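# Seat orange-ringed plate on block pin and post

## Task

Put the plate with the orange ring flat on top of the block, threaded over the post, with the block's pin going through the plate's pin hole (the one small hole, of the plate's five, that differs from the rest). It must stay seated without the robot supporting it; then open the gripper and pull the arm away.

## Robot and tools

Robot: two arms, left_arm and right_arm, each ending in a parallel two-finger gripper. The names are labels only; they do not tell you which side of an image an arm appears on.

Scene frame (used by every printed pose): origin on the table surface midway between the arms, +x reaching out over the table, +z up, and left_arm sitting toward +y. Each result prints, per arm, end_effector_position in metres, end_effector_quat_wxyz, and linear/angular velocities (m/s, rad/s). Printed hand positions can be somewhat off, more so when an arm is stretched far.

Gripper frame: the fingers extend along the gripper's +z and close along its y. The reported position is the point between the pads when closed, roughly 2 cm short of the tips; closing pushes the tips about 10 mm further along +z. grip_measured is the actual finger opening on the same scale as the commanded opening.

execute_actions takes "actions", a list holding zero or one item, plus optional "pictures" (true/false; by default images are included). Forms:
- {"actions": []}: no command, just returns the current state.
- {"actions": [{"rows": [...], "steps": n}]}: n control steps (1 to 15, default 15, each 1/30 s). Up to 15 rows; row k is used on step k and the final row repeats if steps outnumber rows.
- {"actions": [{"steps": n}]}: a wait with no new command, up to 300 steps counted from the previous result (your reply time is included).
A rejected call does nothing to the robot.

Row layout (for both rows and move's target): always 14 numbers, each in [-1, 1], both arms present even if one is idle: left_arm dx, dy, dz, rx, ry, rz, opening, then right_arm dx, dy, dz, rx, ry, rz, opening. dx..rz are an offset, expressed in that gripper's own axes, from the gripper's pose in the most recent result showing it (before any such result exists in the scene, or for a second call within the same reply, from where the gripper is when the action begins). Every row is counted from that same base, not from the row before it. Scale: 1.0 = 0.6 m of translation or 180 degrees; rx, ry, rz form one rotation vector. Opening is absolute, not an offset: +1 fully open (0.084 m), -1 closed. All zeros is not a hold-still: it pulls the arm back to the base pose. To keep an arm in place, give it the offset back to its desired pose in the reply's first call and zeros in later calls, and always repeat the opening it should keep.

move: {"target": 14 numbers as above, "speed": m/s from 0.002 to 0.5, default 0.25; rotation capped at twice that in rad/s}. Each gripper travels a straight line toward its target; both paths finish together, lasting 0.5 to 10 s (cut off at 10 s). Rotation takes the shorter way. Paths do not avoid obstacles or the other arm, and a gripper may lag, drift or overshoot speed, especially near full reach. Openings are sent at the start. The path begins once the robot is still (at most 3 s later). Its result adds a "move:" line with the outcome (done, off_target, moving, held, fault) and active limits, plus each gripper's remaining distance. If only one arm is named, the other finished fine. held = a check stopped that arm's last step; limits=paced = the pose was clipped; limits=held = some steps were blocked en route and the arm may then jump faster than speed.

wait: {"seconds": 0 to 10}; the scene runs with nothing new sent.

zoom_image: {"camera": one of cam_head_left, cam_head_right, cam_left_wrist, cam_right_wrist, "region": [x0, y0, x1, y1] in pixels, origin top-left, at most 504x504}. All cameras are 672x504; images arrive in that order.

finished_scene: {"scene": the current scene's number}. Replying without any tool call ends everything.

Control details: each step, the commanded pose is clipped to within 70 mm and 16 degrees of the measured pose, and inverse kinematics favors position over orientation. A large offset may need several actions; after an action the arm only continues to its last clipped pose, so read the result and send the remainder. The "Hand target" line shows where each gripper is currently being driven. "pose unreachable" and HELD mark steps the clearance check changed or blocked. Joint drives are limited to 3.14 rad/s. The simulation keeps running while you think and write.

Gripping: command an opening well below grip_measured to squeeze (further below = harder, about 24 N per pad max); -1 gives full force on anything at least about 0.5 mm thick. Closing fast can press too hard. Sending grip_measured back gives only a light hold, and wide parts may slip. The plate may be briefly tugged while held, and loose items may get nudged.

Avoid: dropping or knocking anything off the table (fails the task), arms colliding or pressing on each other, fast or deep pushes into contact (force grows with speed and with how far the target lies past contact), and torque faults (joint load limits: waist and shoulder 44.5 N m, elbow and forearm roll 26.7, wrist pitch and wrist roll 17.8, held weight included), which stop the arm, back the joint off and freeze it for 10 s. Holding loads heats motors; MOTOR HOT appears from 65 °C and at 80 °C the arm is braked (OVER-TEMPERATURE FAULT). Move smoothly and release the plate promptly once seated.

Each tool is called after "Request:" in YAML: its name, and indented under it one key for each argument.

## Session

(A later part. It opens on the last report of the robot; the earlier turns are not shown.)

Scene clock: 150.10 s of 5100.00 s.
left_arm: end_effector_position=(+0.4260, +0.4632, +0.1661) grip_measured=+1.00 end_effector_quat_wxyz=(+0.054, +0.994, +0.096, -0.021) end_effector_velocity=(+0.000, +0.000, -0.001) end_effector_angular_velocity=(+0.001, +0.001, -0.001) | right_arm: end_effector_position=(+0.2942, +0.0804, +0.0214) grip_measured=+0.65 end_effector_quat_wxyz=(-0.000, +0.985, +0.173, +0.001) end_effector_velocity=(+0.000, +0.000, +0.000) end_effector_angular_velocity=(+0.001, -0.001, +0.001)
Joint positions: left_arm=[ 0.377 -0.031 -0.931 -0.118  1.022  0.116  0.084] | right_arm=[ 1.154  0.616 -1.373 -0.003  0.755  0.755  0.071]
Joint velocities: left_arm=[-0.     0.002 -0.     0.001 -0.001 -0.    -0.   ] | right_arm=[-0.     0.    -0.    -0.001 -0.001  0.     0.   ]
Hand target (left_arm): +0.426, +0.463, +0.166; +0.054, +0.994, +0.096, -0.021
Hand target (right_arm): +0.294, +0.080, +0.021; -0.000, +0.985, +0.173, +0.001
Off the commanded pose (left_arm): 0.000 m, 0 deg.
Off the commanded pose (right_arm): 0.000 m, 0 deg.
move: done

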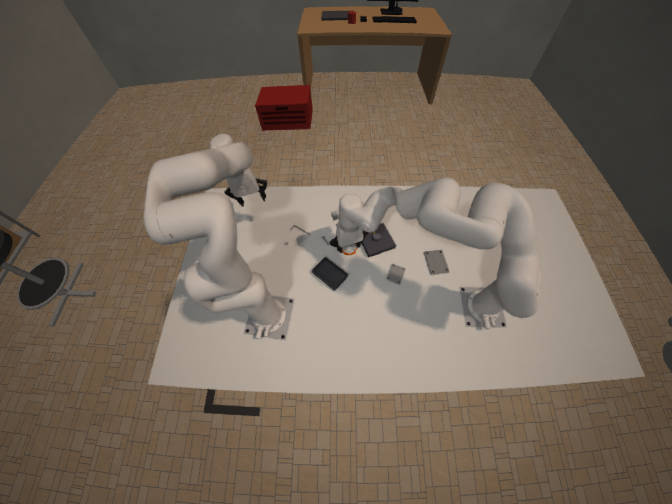

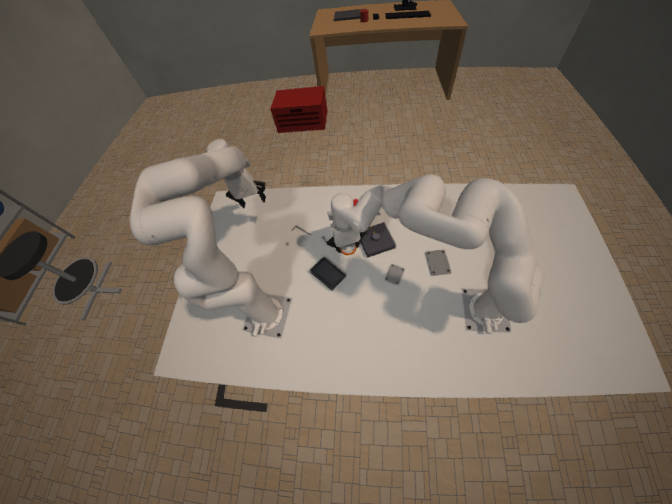

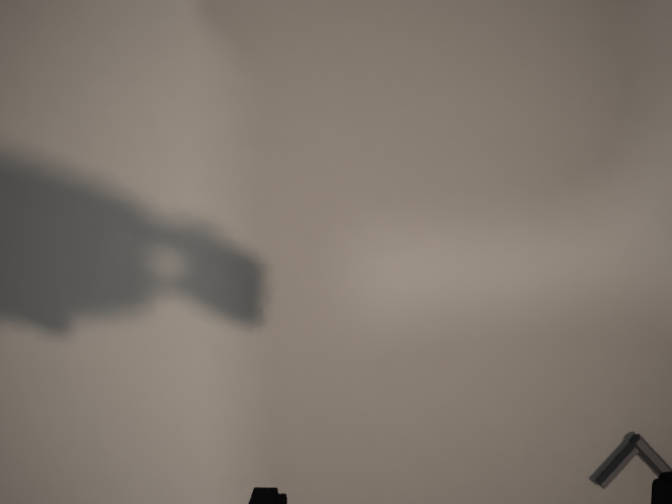

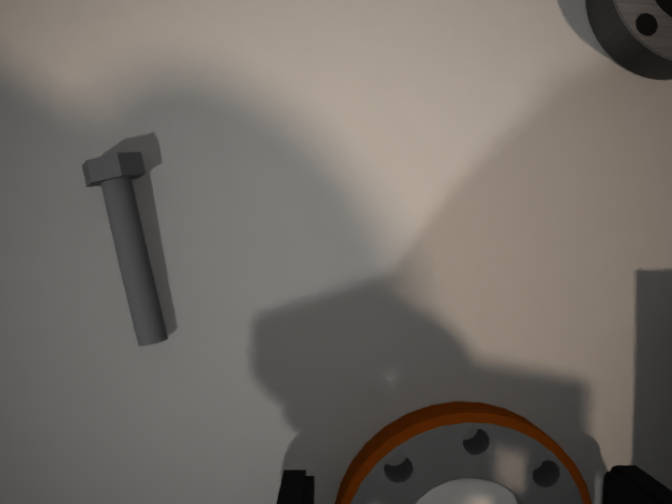

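Request:
move:
  target: [0,0,0,0,0,0,1, 0,0,0.004,0,0,0.011,0.65]
  speed: 0.01

Request:
move:
  target: [0,0,0,0,0,0,1, 0,0,0,0,0,0,-0.3]
  speed: 0.02

Request:
move:
  target: [0,0,0,0,0,0,1, 0,0,-0.11,0,0,-0.011,-0.3]
  speed: 0.05

Request:
move:
  target: [0,0,0,0,0,0,1, -0.058,0.2,0,0,0,0,-0.3]
  speed: 0.1

Scene clock: 156.27 s of 5100.00 s.
left_arm: end_effector_position=(+0.4260, +0.4632, +0.1661) grip_measured=+1.00 end_effector_quat_wxyz=(+0.054, +0.994, +0.096, -0.021) end_effector_velocity=(+0.000, +0.000, -0.000) end_effector_angular_velocity=(+0.001, +0.001, -0.001) | right_arm: end_effector_position=(+0.2942, +0.0804, +0.0190) grip_measured=+0.65 end_effector_quat_wxyz=(-0.000, +0.988, +0.156, +0.001) end_effector_velocity=(+0.000, +0.000, +0.000) end_effector_angular_velocity=(+0.001, +0.000, -0.003)
Joint positions: left_arm=[ 0.377 -0.031 -0.931 -0.118  1.022  0.116  0.084] | right_arm=[ 1.154  0.621 -1.373 -0.003  0.75   0.789  0.071]
Joint velocities: left_arm=[-0.001  0.002 -0.001  0.001  0.    -0.     0.   ] | right_arm=[ 0.    -0.    -0.     0.001 -0.001  0.002  0.   ]
Hand target (left_arm): +0.426, +0.463, +0.166; +0.054, +0.994, +0.096, -0.021
Hand target (right_arm): +0.294, +0.080, +0.019; -0.000, +0.988, +0.156, +0.001
Off the commanded pose (left_arm): 0.000 m, 0 deg.
Off the commanded pose (right_arm): 0.000 m, 0 deg.
After step 90, 1.23 s passed at rest.
move: done

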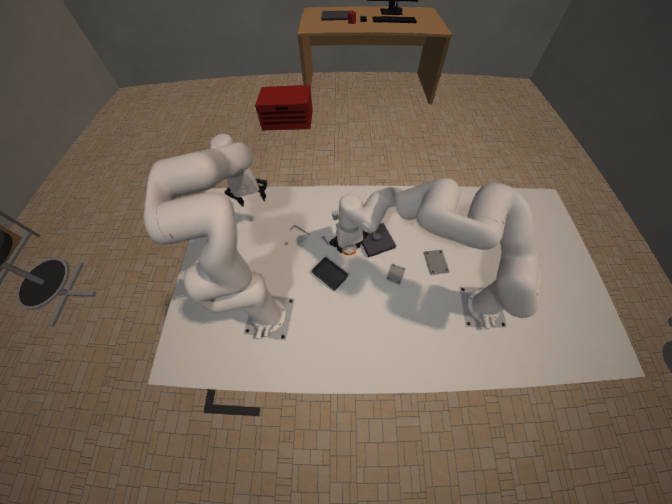

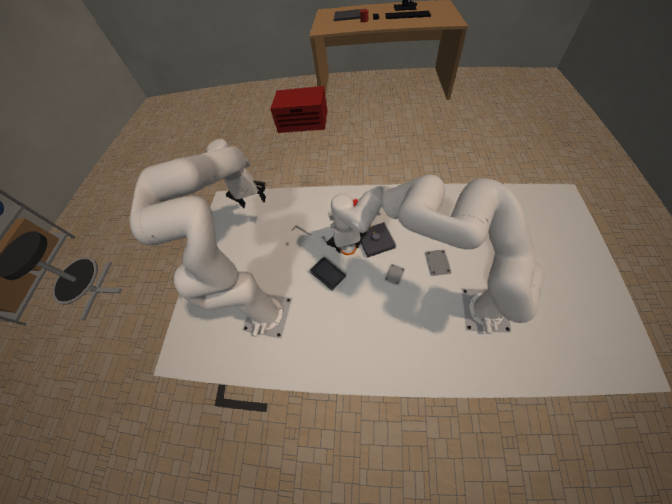

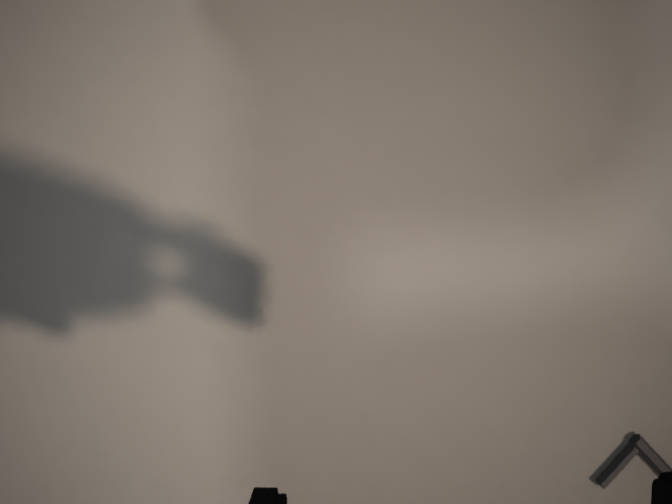

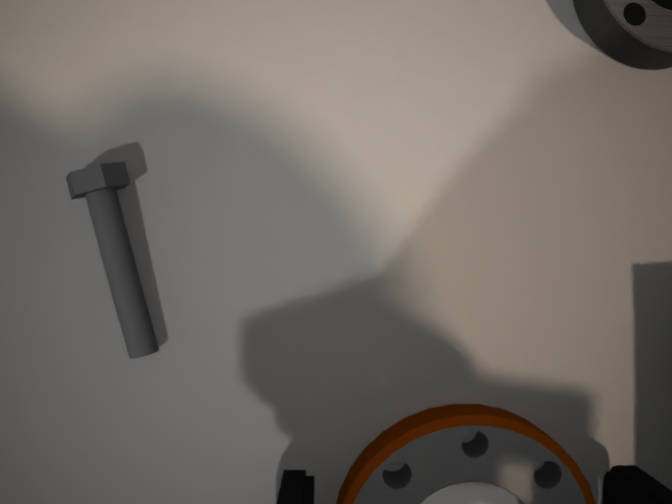

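Scene clock: 156.77 s of 5100.00 s.
left_arm: end_effector_position=(+0.4260, +0.4632, +0.1661) grip_measured=+1.00 end_effector_quat_wxyz=(+0.054, +0.994, +0.096, -0.021) end_effector_velocity=(+0.000, +0.001, -0.000) end_effector_angular_velocity=(+0.002, +0.001, -0.001) | right_arm: end_effector_position=(+0.2942, +0.0805, +0.0191) grip_measured=+0.45 end_effector_quat_wxyz=(-0.001, +0.988, +0.156, +0.002) end_effector_velocity=(-0.001, +0.000, -0.000) end_effector_angular_velocity=(+0.000, -0.000, +0.002)
Joint positions: left_arm=[ 0.377 -0.031 -0.931 -0.118  1.022  0.116  0.084] | right_arm=[ 1.154  0.621 -1.373 -0.003  0.75   0.789  0.063]
Joint velocities: left_arm=[ 0.     0.001 -0.001  0.003 -0.    -0.001 -0.   ] | right_arm=[ 0.001  0.     0.    -0.    -0.    -0.     0.   ]
Hand target (left_arm): +0.426, +0.463, +0.166; +0.054, +0.994, +0.096, -0.021
Hand target (right_arm): +0.294, +0.080, +0.019; -0.000, +0.988, +0.156, +0.001
Off the commanded pose (left_arm): 0.000 m, 0 deg.
Off the commanded pose (right_arm): 0.000 m, 0 deg.
move: done

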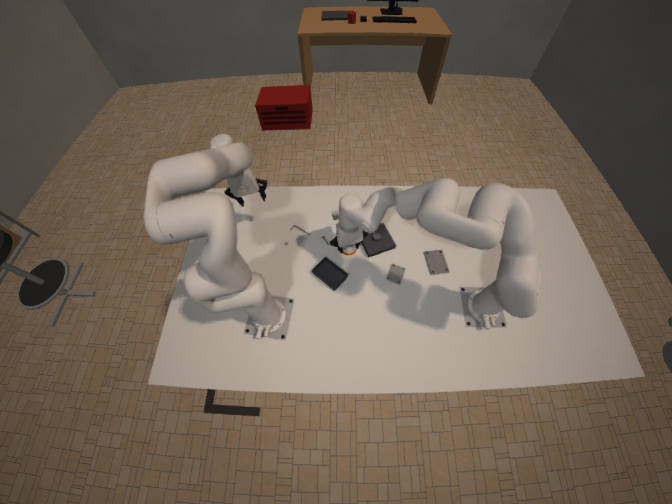

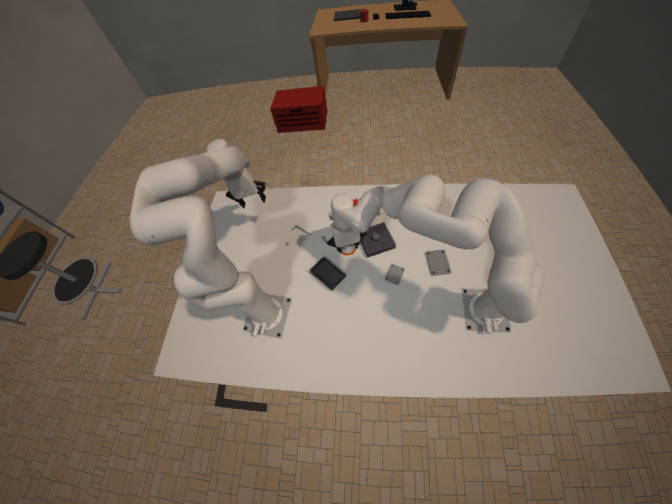

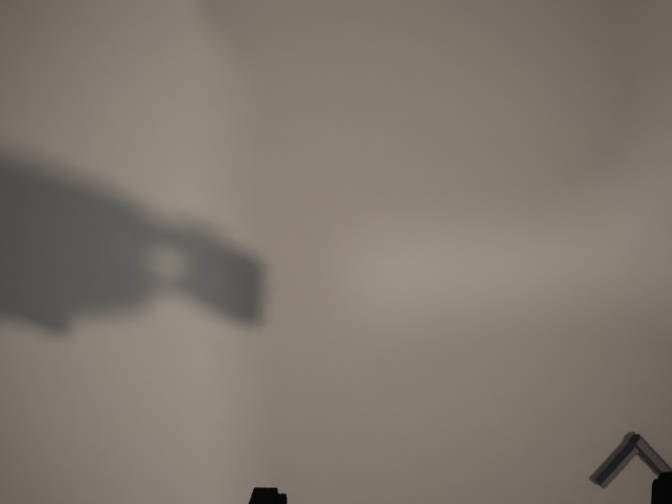

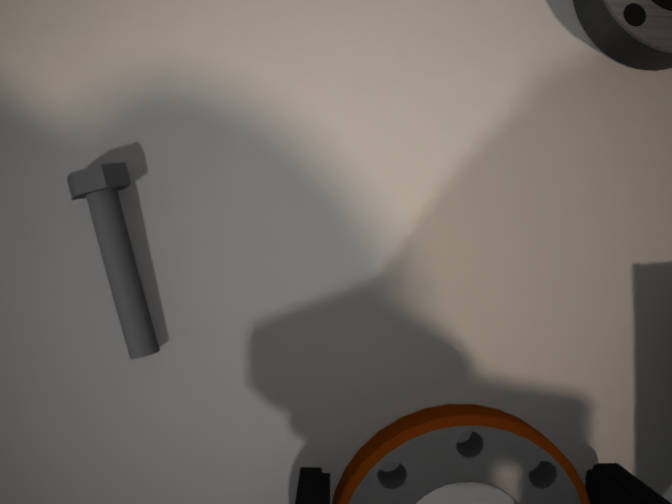

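Scene clock: 158.40 s of 5100.00 s.
left_arm: end_effector_position=(+0.4260, +0.4632, +0.1661) grip_measured=+1.00 end_effector_quat_wxyz=(+0.054, +0.994, +0.096, -0.021) end_effector_velocity=(-0.000, +0.001, +0.000) end_effector_angular_velocity=(+0.001, +0.001, +0.001) | right_arm: end_effector_position=(+0.2941, +0.0804, +0.0846) grip_measured=+0.45 end_effector_quat_wxyz=(-0.000, +0.985, +0.173, +0.001) end_effector_velocity=(+0.001, -0.002, -0.001) end_effector_angular_velocity=(-0.007, +0.001, +0.000)
Joint positions: left_arm=[ 0.377 -0.031 -0.931 -0.118  1.022  0.116  0.084] | right_arm=[ 1.154  0.504 -1.397 -0.002  0.891  0.755  0.063]
Joint velocities: left_arm=[ 0.001 -0.    -0.     0.001  0.001 -0.    -0.   ] | right_arm=[-0.002 -0.     0.001 -0.002  0.006 -0.001  0.   ]
Hand target (left_arm): +0.426, +0.463, +0.166; +0.054, +0.994, +0.096, -0.021
Hand target (right_arm): +0.294, +0.080, +0.085; -0.000, +0.985, +0.173, +0.002
Off the commanded pose (left_arm): 0.000 m, 0 deg.
Off the commanded pose (right_arm): 0.000 m, 0 deg.
move: done

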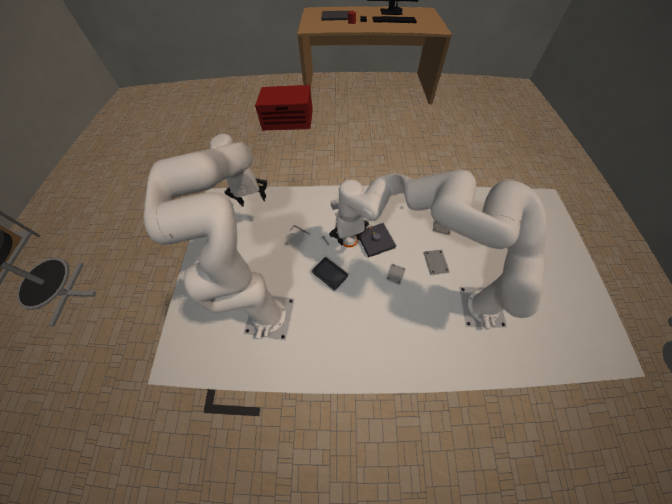

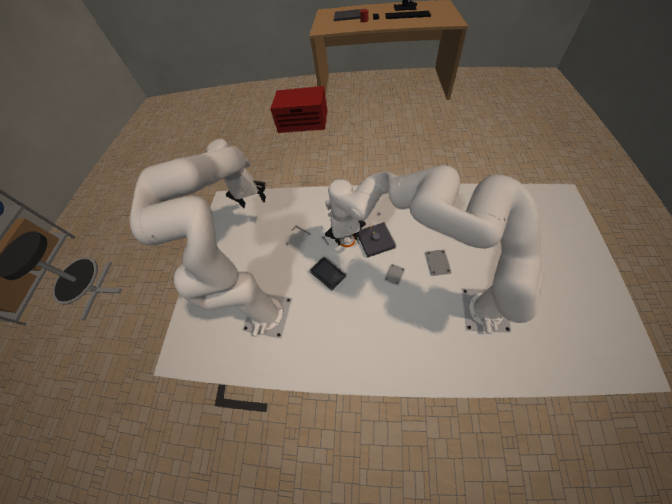

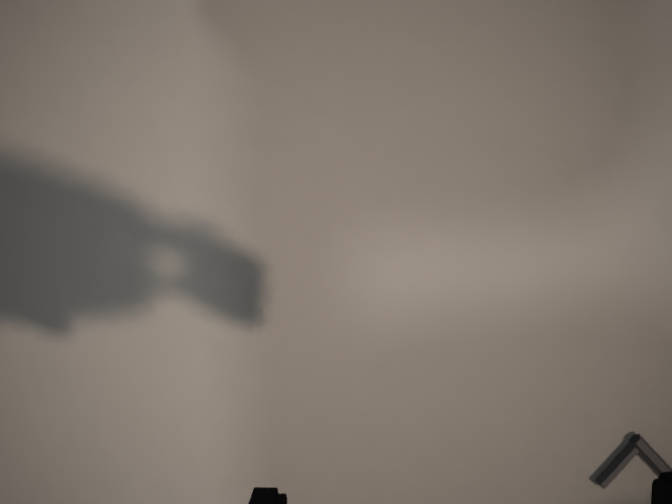

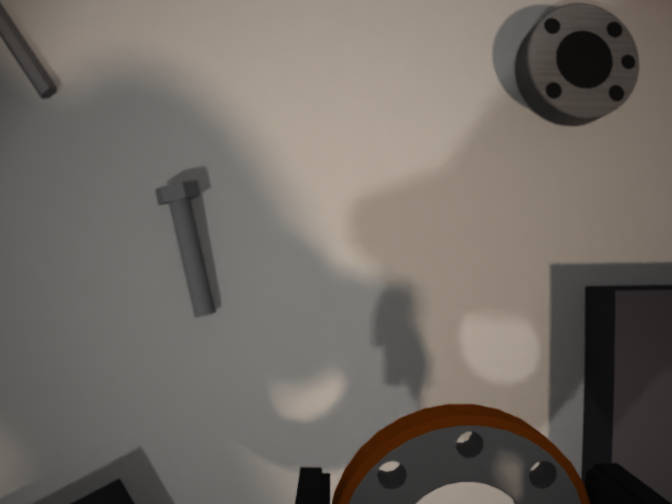

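Scene clock: 160.07 s of 5100.00 s.
left_arm: end_effector_position=(+0.4260, +0.4632, +0.1661) grip_measured=+1.00 end_effector_quat_wxyz=(+0.054, +0.994, +0.096, -0.021) end_effector_velocity=(+0.000, -0.000, -0.000) end_effector_angular_velocity=(+0.001, +0.000, -0.003) | right_arm: end_effector_position=(+0.3019, -0.0441, +0.0846) grip_measured=+0.45 end_effector_quat_wxyz=(-0.000, +0.985, +0.173, +0.001) end_effector_velocity=(+0.000, -0.002, -0.000) end_effector_angular_velocity=(-0.001, +0.001, -0.002)
Joint positions: left_arm=[ 0.377 -0.031 -0.931 -0.118  1.022  0.116  0.084] | right_arm=[ 1.019  0.196 -0.939 -0.002  0.741  0.62   0.063]
Joint velocities: left_arm=[-0.001  0.001 -0.001  0.002  0.     0.001 -0.   ] | right_arm=[-0.003 -0.004  0.006  0.001 -0.    -0.002  0.   ]
Hand target (left_arm): +0.426, +0.463, +0.166; +0.054, +0.994, +0.096, -0.021
Hand target (right_arm): +0.302, -0.044, +0.085; -0.000, +0.985, +0.173, +0.001
Off the commanded pose (left_arm): 0.000 m, 0 deg.
Off the commanded pose (right_arm): 0.000 m, 0 deg.
move: done

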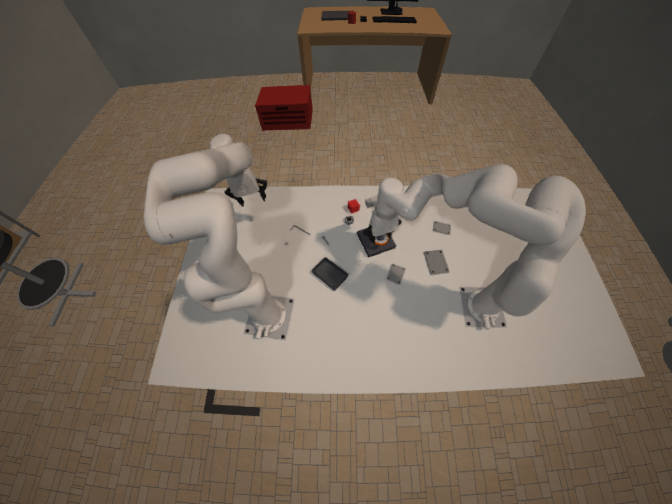

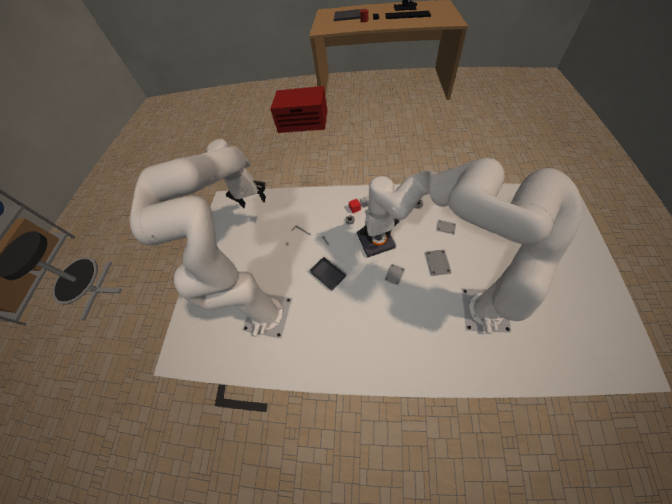

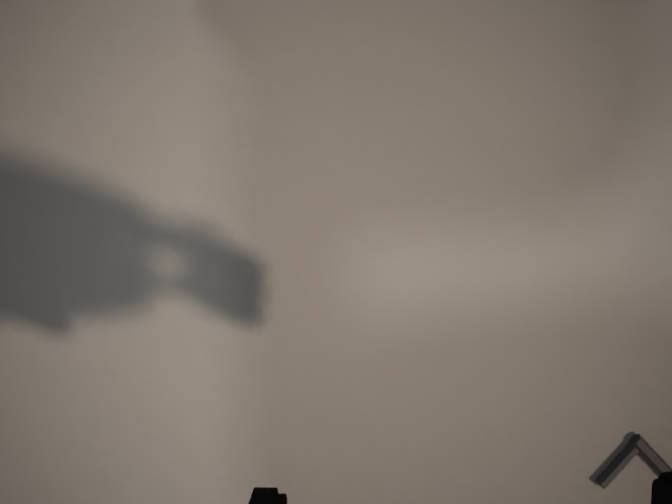

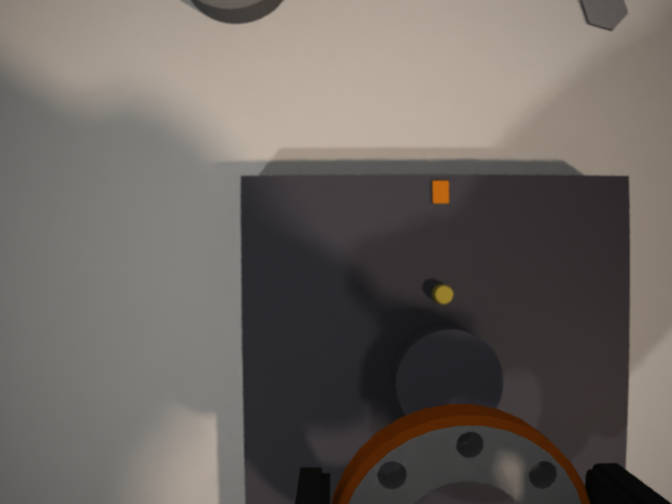

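Request:
zoom_image:
  camera: "cam_right_wrist"
  region: [340, 264, 580, 504]

Region (340, 264, 580, 504) of cam_right_wrist's 672x504 image, scaled by 2.100, with more detail than that image has.

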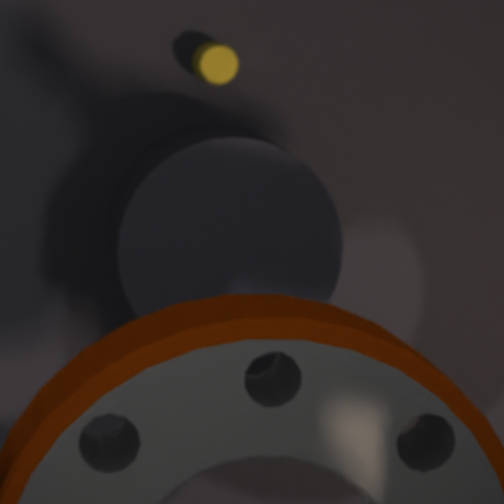

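Request:
move:
  target: [0,0,0,0,0,0,1, 0.0547,0.0043,0.036,0,0,0,-0.3]
  speed: 0.05

Request:
move:
  target: [0,0,0,0,0,0,1, 0,0,0.015,0,0,0,-0.3]
  speed: 0.008

Scene clock: 175.67 s of 5100.00 s.
left_arm: end_effector_position=(+0.4260, +0.4632, +0.1661) grip_measured=+1.00 end_effector_quat_wxyz=(+0.054, +0.994, +0.096, -0.021) end_effector_velocity=(-0.001, +0.000, -0.000) end_effector_angular_velocity=(-0.001, +0.001, +0.004) | right_arm: end_effector_position=(+0.3336, -0.0353, +0.0633) grip_measured=+0.45 end_effector_quat_wxyz=(-0.000, +0.985, +0.173, +0.001) end_effector_velocity=(+0.001, +0.001, -0.001) end_effector_angular_velocity=(+0.000, +0.000, +0.001)
Joint positions: left_arm=[ 0.377 -0.031 -0.931 -0.118  1.022  0.116  0.084] | right_arm=[ 0.977  0.312 -1.031 -0.002  0.716  0.577  0.063]
Joint velocities: left_arm=[ 0.002 -0.001  0.001 -0.001  0.001 -0.001  0.   ] | right_arm=[-0.001  0.004 -0.005  0.     0.    -0.002  0.   ]
Hand target (left_arm): +0.426, +0.463, +0.166; +0.054, +0.994, +0.096, -0.021
Hand target (right_arm): +0.334, -0.035, +0.063; -0.000, +0.985, +0.173, +0.001
Off the commanded pose (left_arm): 0.000 m, 0 deg.
Off the commanded pose (right_arm): 0.000 m, 0 deg.
After step 90, 11.47 s passed at rest.
move: done

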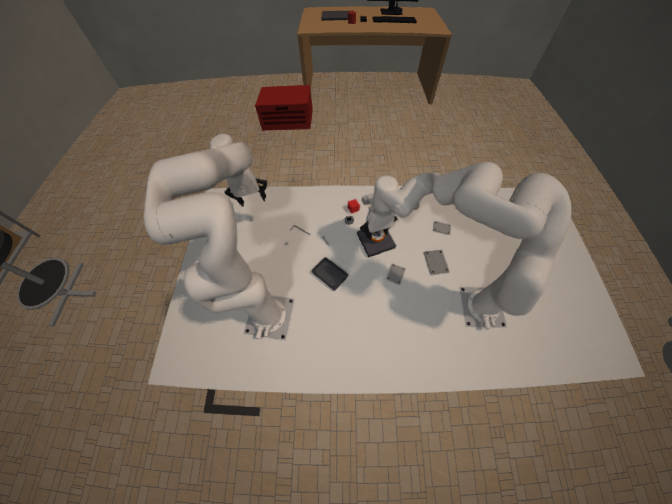

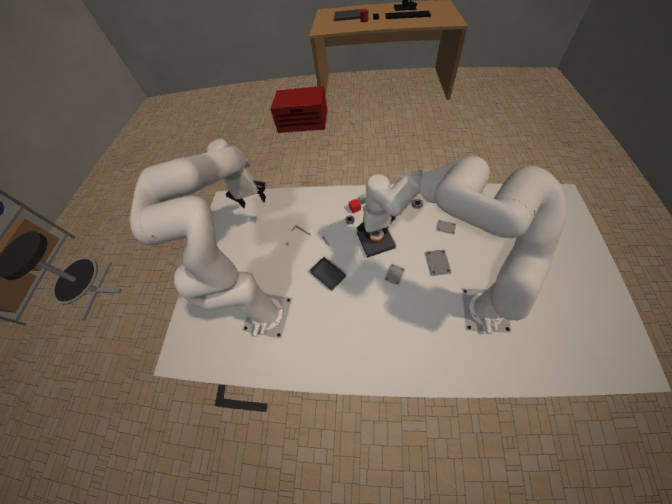

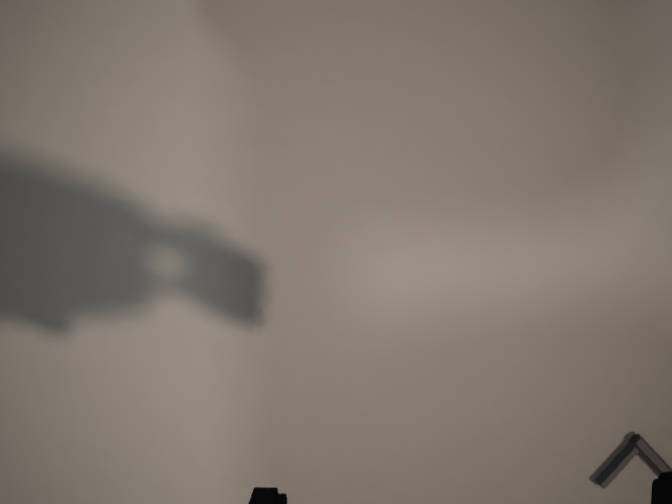

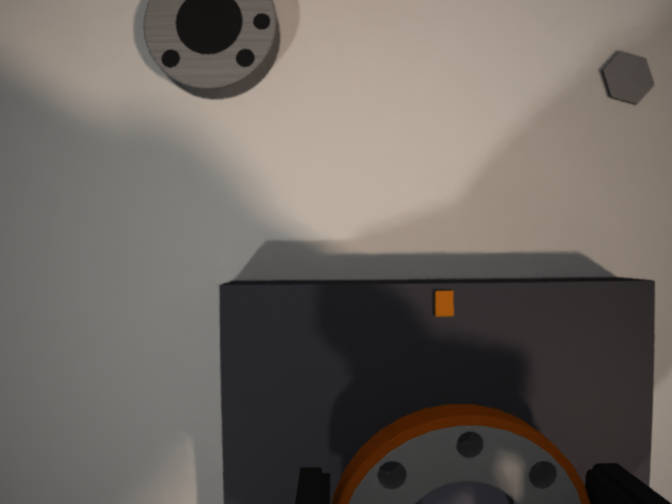

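Scene clock: 177.00 s of 5100.00 s.
left_arm: end_effector_position=(+0.4260, +0.4632, +0.1661) grip_measured=+1.00 end_effector_quat_wxyz=(+0.054, +0.994, +0.096, -0.021) end_effector_velocity=(+0.001, +0.000, +0.001) end_effector_angular_velocity=(+0.001, -0.003, -0.000) | right_arm: end_effector_position=(+0.3349, -0.0349, +0.0556) grip_measured=+0.45 end_effector_quat_wxyz=(-0.001, +0.985, +0.172, +0.003) end_effector_velocity=(+0.002, +0.002, -0.006) end_effector_angular_velocity=(+0.004, -0.001, +0.001)
Joint positions: left_arm=[ 0.377 -0.031 -0.931 -0.118  1.022  0.116  0.084] | right_arm=[ 0.975  0.33  -1.029 -0.003  0.693  0.577  0.063]
Joint velocities: left_arm=[ 0.    -0.001 -0.001  0.    -0.001  0.    -0.   ] | right_arm=[-0.     0.019 -0.005  0.002 -0.018 -0.002  0.001]
Hand target (left_arm): +0.426, +0.463, +0.166; +0.054, +0.994, +0.096, -0.021
Hand target (right_arm): +0.334, -0.035, +0.054; -0.000, +0.985, +0.173, +0.001
Off the commanded pose (left_arm): 0.000 m, 0 deg.
Off the commanded pose (right_arm): 0.002 m, 0 deg.
move: done

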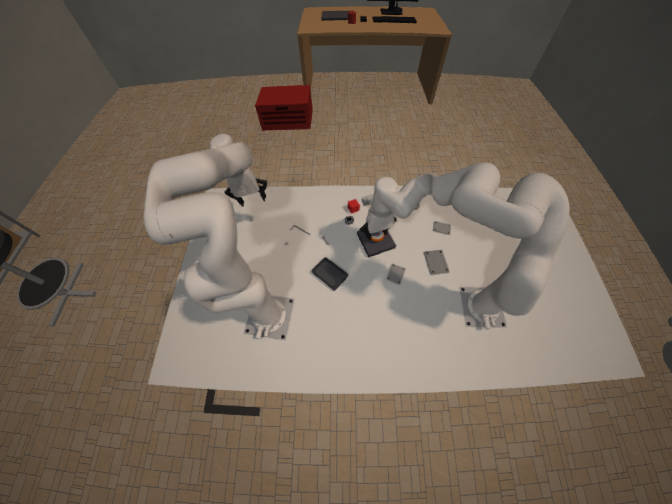

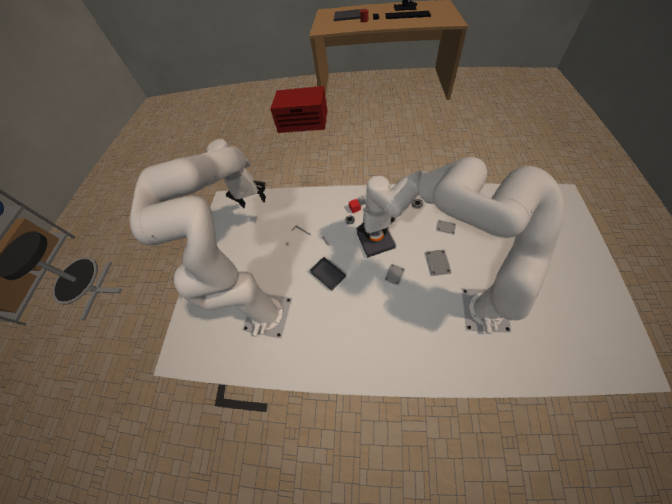

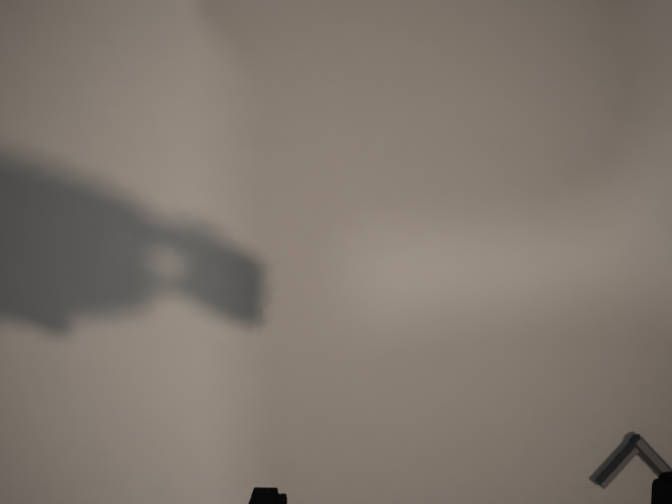

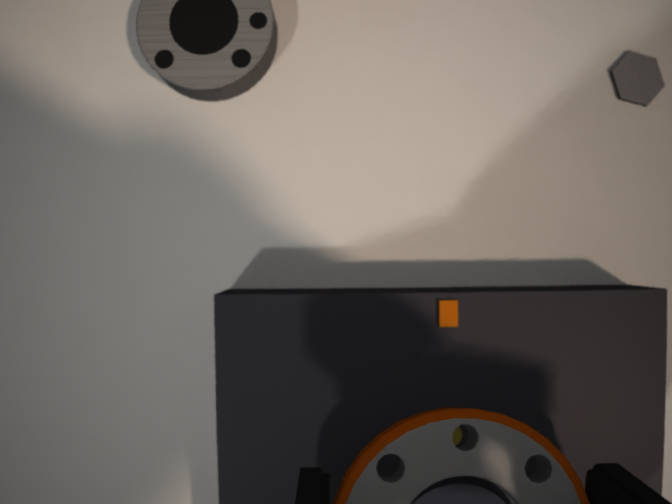

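Request:
move:
  target: [0,0,0,0,0,0,1, 0,0,-0.02,0,0,0,-0.3]
  speed: 0.01

Request:
move:
  target: [0,0,0,0,0,0,1, 0.004,0,0,0,0,0,-0.3]
  speed: 0.01

Request:
move:
  target: [0,0,0,0,0,0,1, 0,0,0.018,0,0,0,-0.3]
  speed: 0.006

Scene clock: 203.40 s of 5100.00 s.
left_arm: end_effector_position=(+0.4260, +0.4632, +0.1661) grip_measured=+1.00 end_effector_quat_wxyz=(+0.054, +0.994, +0.096, -0.021) end_effector_velocity=(-0.000, +0.000, -0.000) end_effector_angular_velocity=(+0.001, +0.001, -0.000) | right_arm: end_effector_position=(+0.3349, -0.0350, +0.0675) grip_measured=+0.45 end_effector_quat_wxyz=(-0.001, +0.985, +0.172, +0.003) end_effector_velocity=(+0.000, -0.001, -0.000) end_effector_angular_velocity=(-0.002, +0.001, -0.001)
Joint positions: left_arm=[ 0.377 -0.031 -0.931 -0.118  1.022  0.116  0.084] | right_arm=[ 0.975  0.305 -1.034 -0.002  0.723  0.577  0.063]
Joint velocities: left_arm=[-0.     0.     0.001  0.001 -0.001 -0.001 -0.   ] | right_arm=[-0.002 -0.001  0.001 -0.001  0.002  0.    -0.   ]
Hand target (left_arm): +0.426, +0.463, +0.166; +0.054, +0.994, +0.096, -0.021
Hand target (right_arm): +0.335, -0.035, +0.068; -0.001, +0.985, +0.172, +0.003
Off the commanded pose (left_arm): 0.000 m, 0 deg.
Off the commanded pose (right_arm): 0.000 m, 0 deg.
After step 90, 21.83 s passed at rest.
move: done

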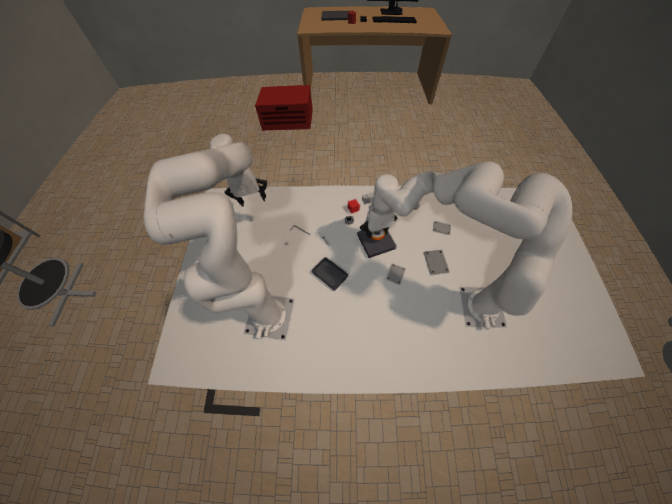

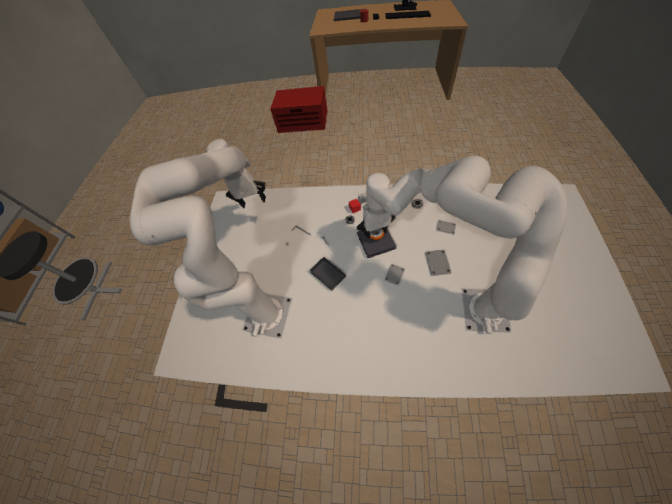

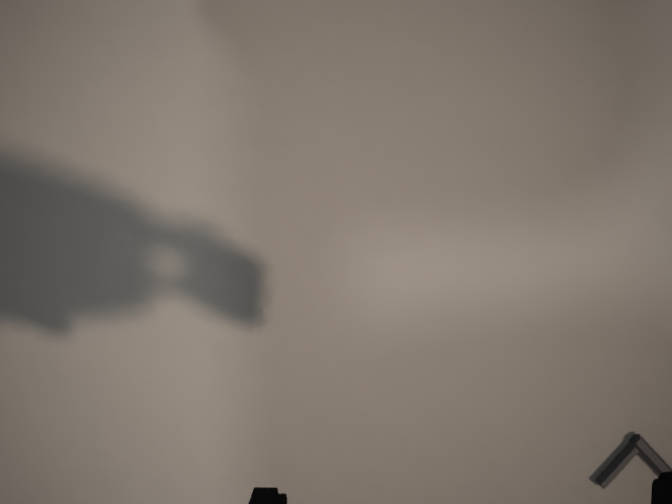

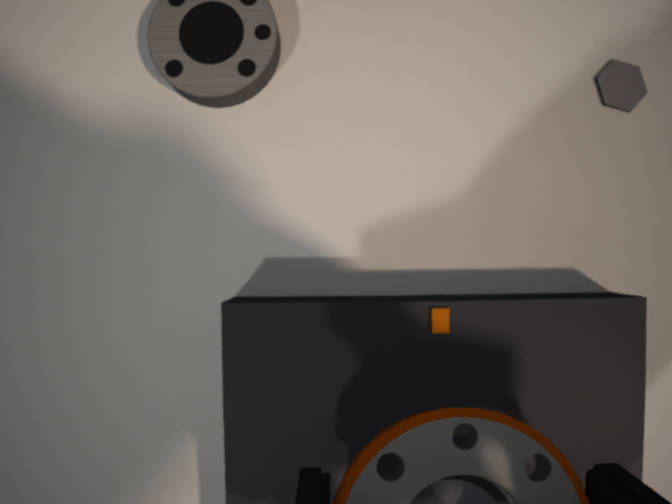

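Scene clock: 204.10 s of 5100.00 s.
left_arm: end_effector_position=(+0.4260, +0.4632, +0.1661) grip_measured=+1.00 end_effector_quat_wxyz=(+0.054, +0.994, +0.096, -0.021) end_effector_velocity=(-0.000, -0.001, -0.000) end_effector_angular_velocity=(-0.003, +0.000, +0.001) | right_arm: end_effector_position=(+0.3371, -0.0342, +0.0675) grip_measured=+0.45 end_effector_quat_wxyz=(-0.001, +0.985, +0.172, +0.003) end_effector_velocity=(+0.001, +0.000, +0.000) end_effector_angular_velocity=(+0.001, +0.000, -0.002)
Joint positions: left_arm=[ 0.377 -0.031 -0.931 -0.118  1.022  0.116  0.084] | right_arm=[ 0.973  0.31  -1.042 -0.002  0.726  0.575  0.063]
Joint velocities: left_arm=[ 0.    -0.     0.001 -0.003  0.001  0.001 -0.   ] | right_arm=[-0.001  0.001 -0.002  0.001  0.    -0.    -0.   ]
Hand target (left_arm): +0.426, +0.463, +0.166; +0.054, +0.994, +0.096, -0.021
Hand target (right_arm): +0.337, -0.034, +0.067; -0.001, +0.985, +0.172, +0.003
Off the commanded pose (left_arm): 0.000 m, 0 deg.
Off the commanded pose (right_arm): 0.000 m, 0 deg.
move: done

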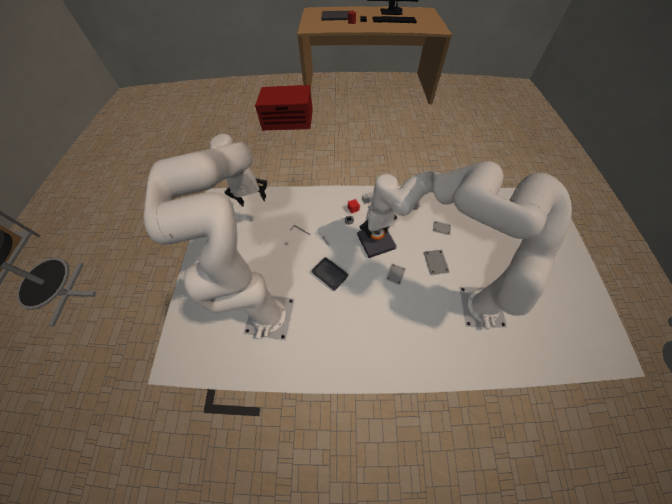

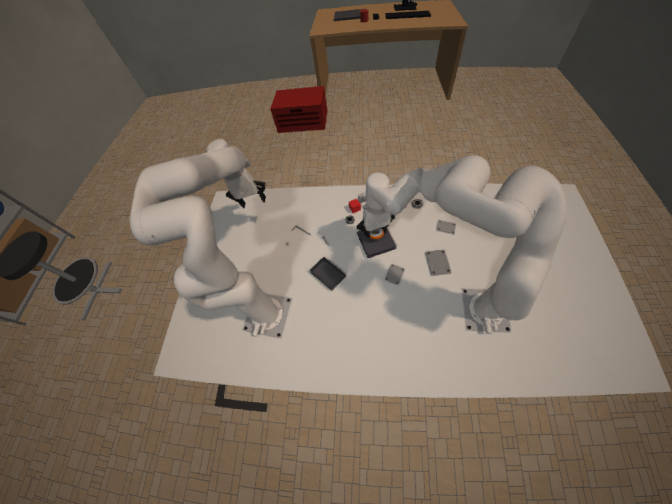

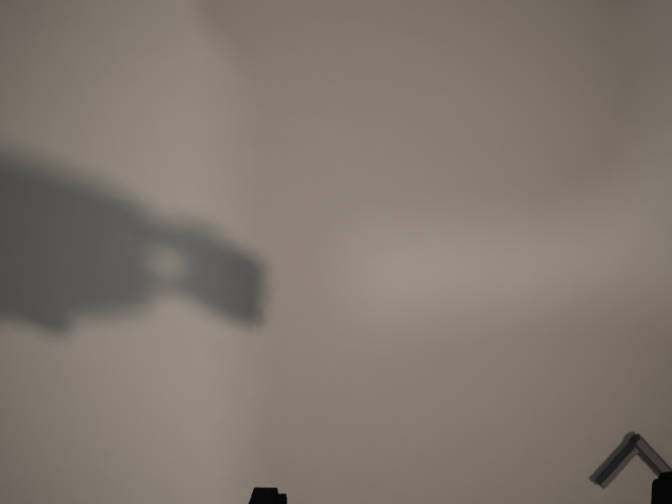

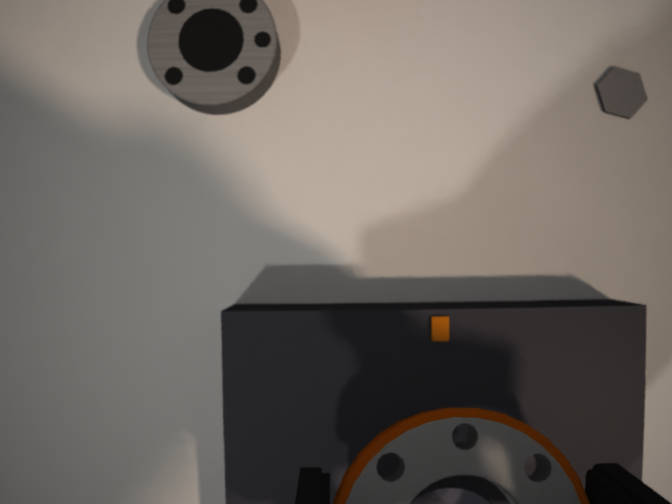

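Scene clock: 206.13 s of 5100.00 s.
left_arm: end_effector_position=(+0.4260, +0.4632, +0.1661) grip_measured=+1.00 end_effector_quat_wxyz=(+0.054, +0.994, +0.096, -0.021) end_effector_velocity=(-0.000, +0.000, -0.001) end_effector_angular_velocity=(+0.000, +0.002, -0.001) | right_arm: end_effector_position=(+0.3371, -0.0342, +0.0567) grip_measured=+0.45 end_effector_quat_wxyz=(-0.001, +0.985, +0.172, +0.003) end_effector_velocity=(+0.000, +0.000, +0.000) end_effector_angular_velocity=(+0.001, -0.001, +0.001)
Joint positions: left_arm=[ 0.377 -0.031 -0.931 -0.118  1.022  0.116  0.084] | right_arm=[ 0.973  0.333 -1.037 -0.002  0.699  0.575  0.063]
Joint velocities: left_arm=[ 0.     0.002  0.001  0.001 -0.001  0.001 -0.   ] | right_arm=[ 0.     0.001 -0.001 -0.    -0.002 -0.     0.   ]
Hand target (left_arm): +0.426, +0.463, +0.166; +0.054, +0.994, +0.096, -0.021
Hand target (right_arm): +0.337, -0.034, +0.057; -0.001, +0.985, +0.172, +0.003
Off the commanded pose (left_arm): 0.000 m, 0 deg.
Off the commanded pose (right_arm): 0.000 m, 0 deg.
move: done

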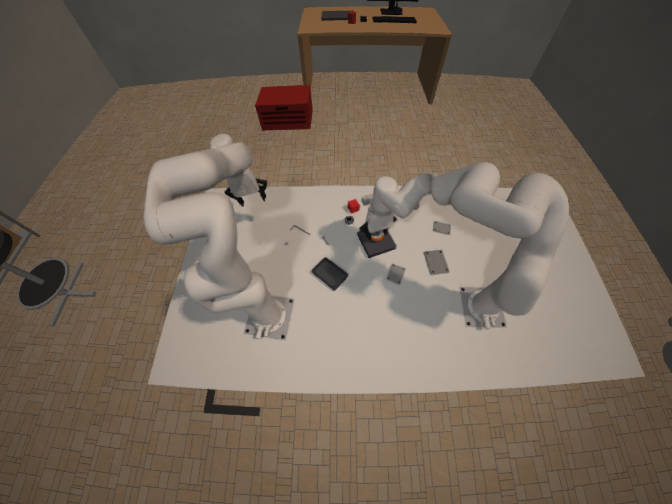

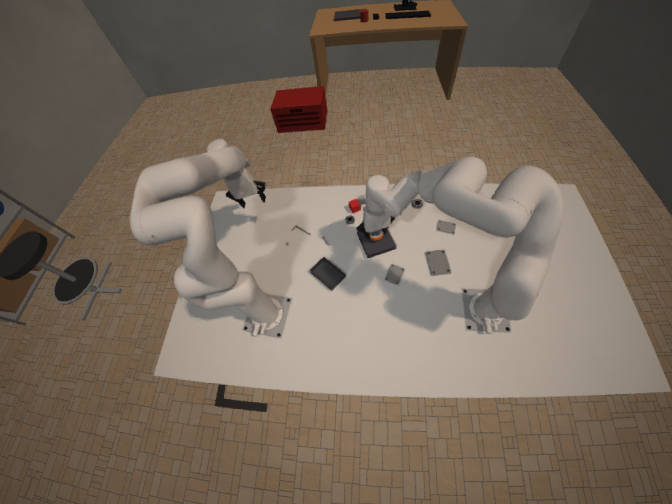

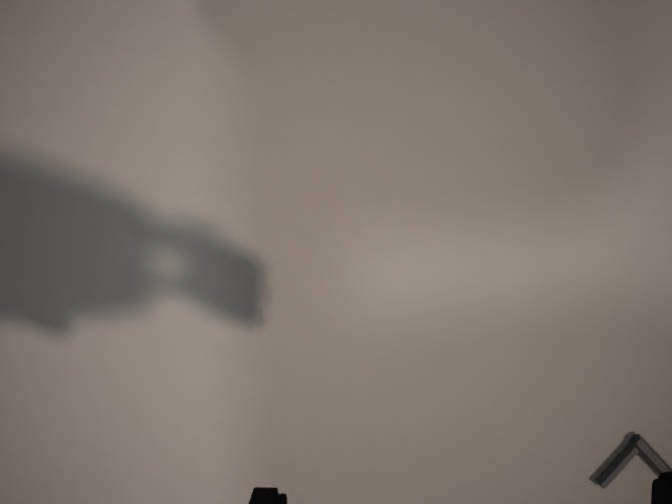

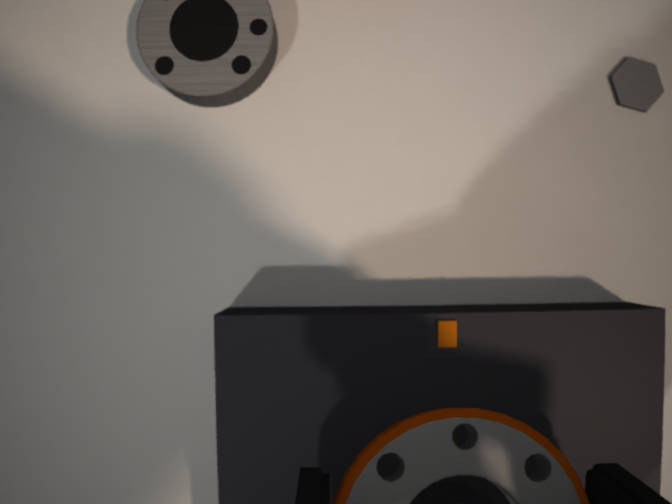

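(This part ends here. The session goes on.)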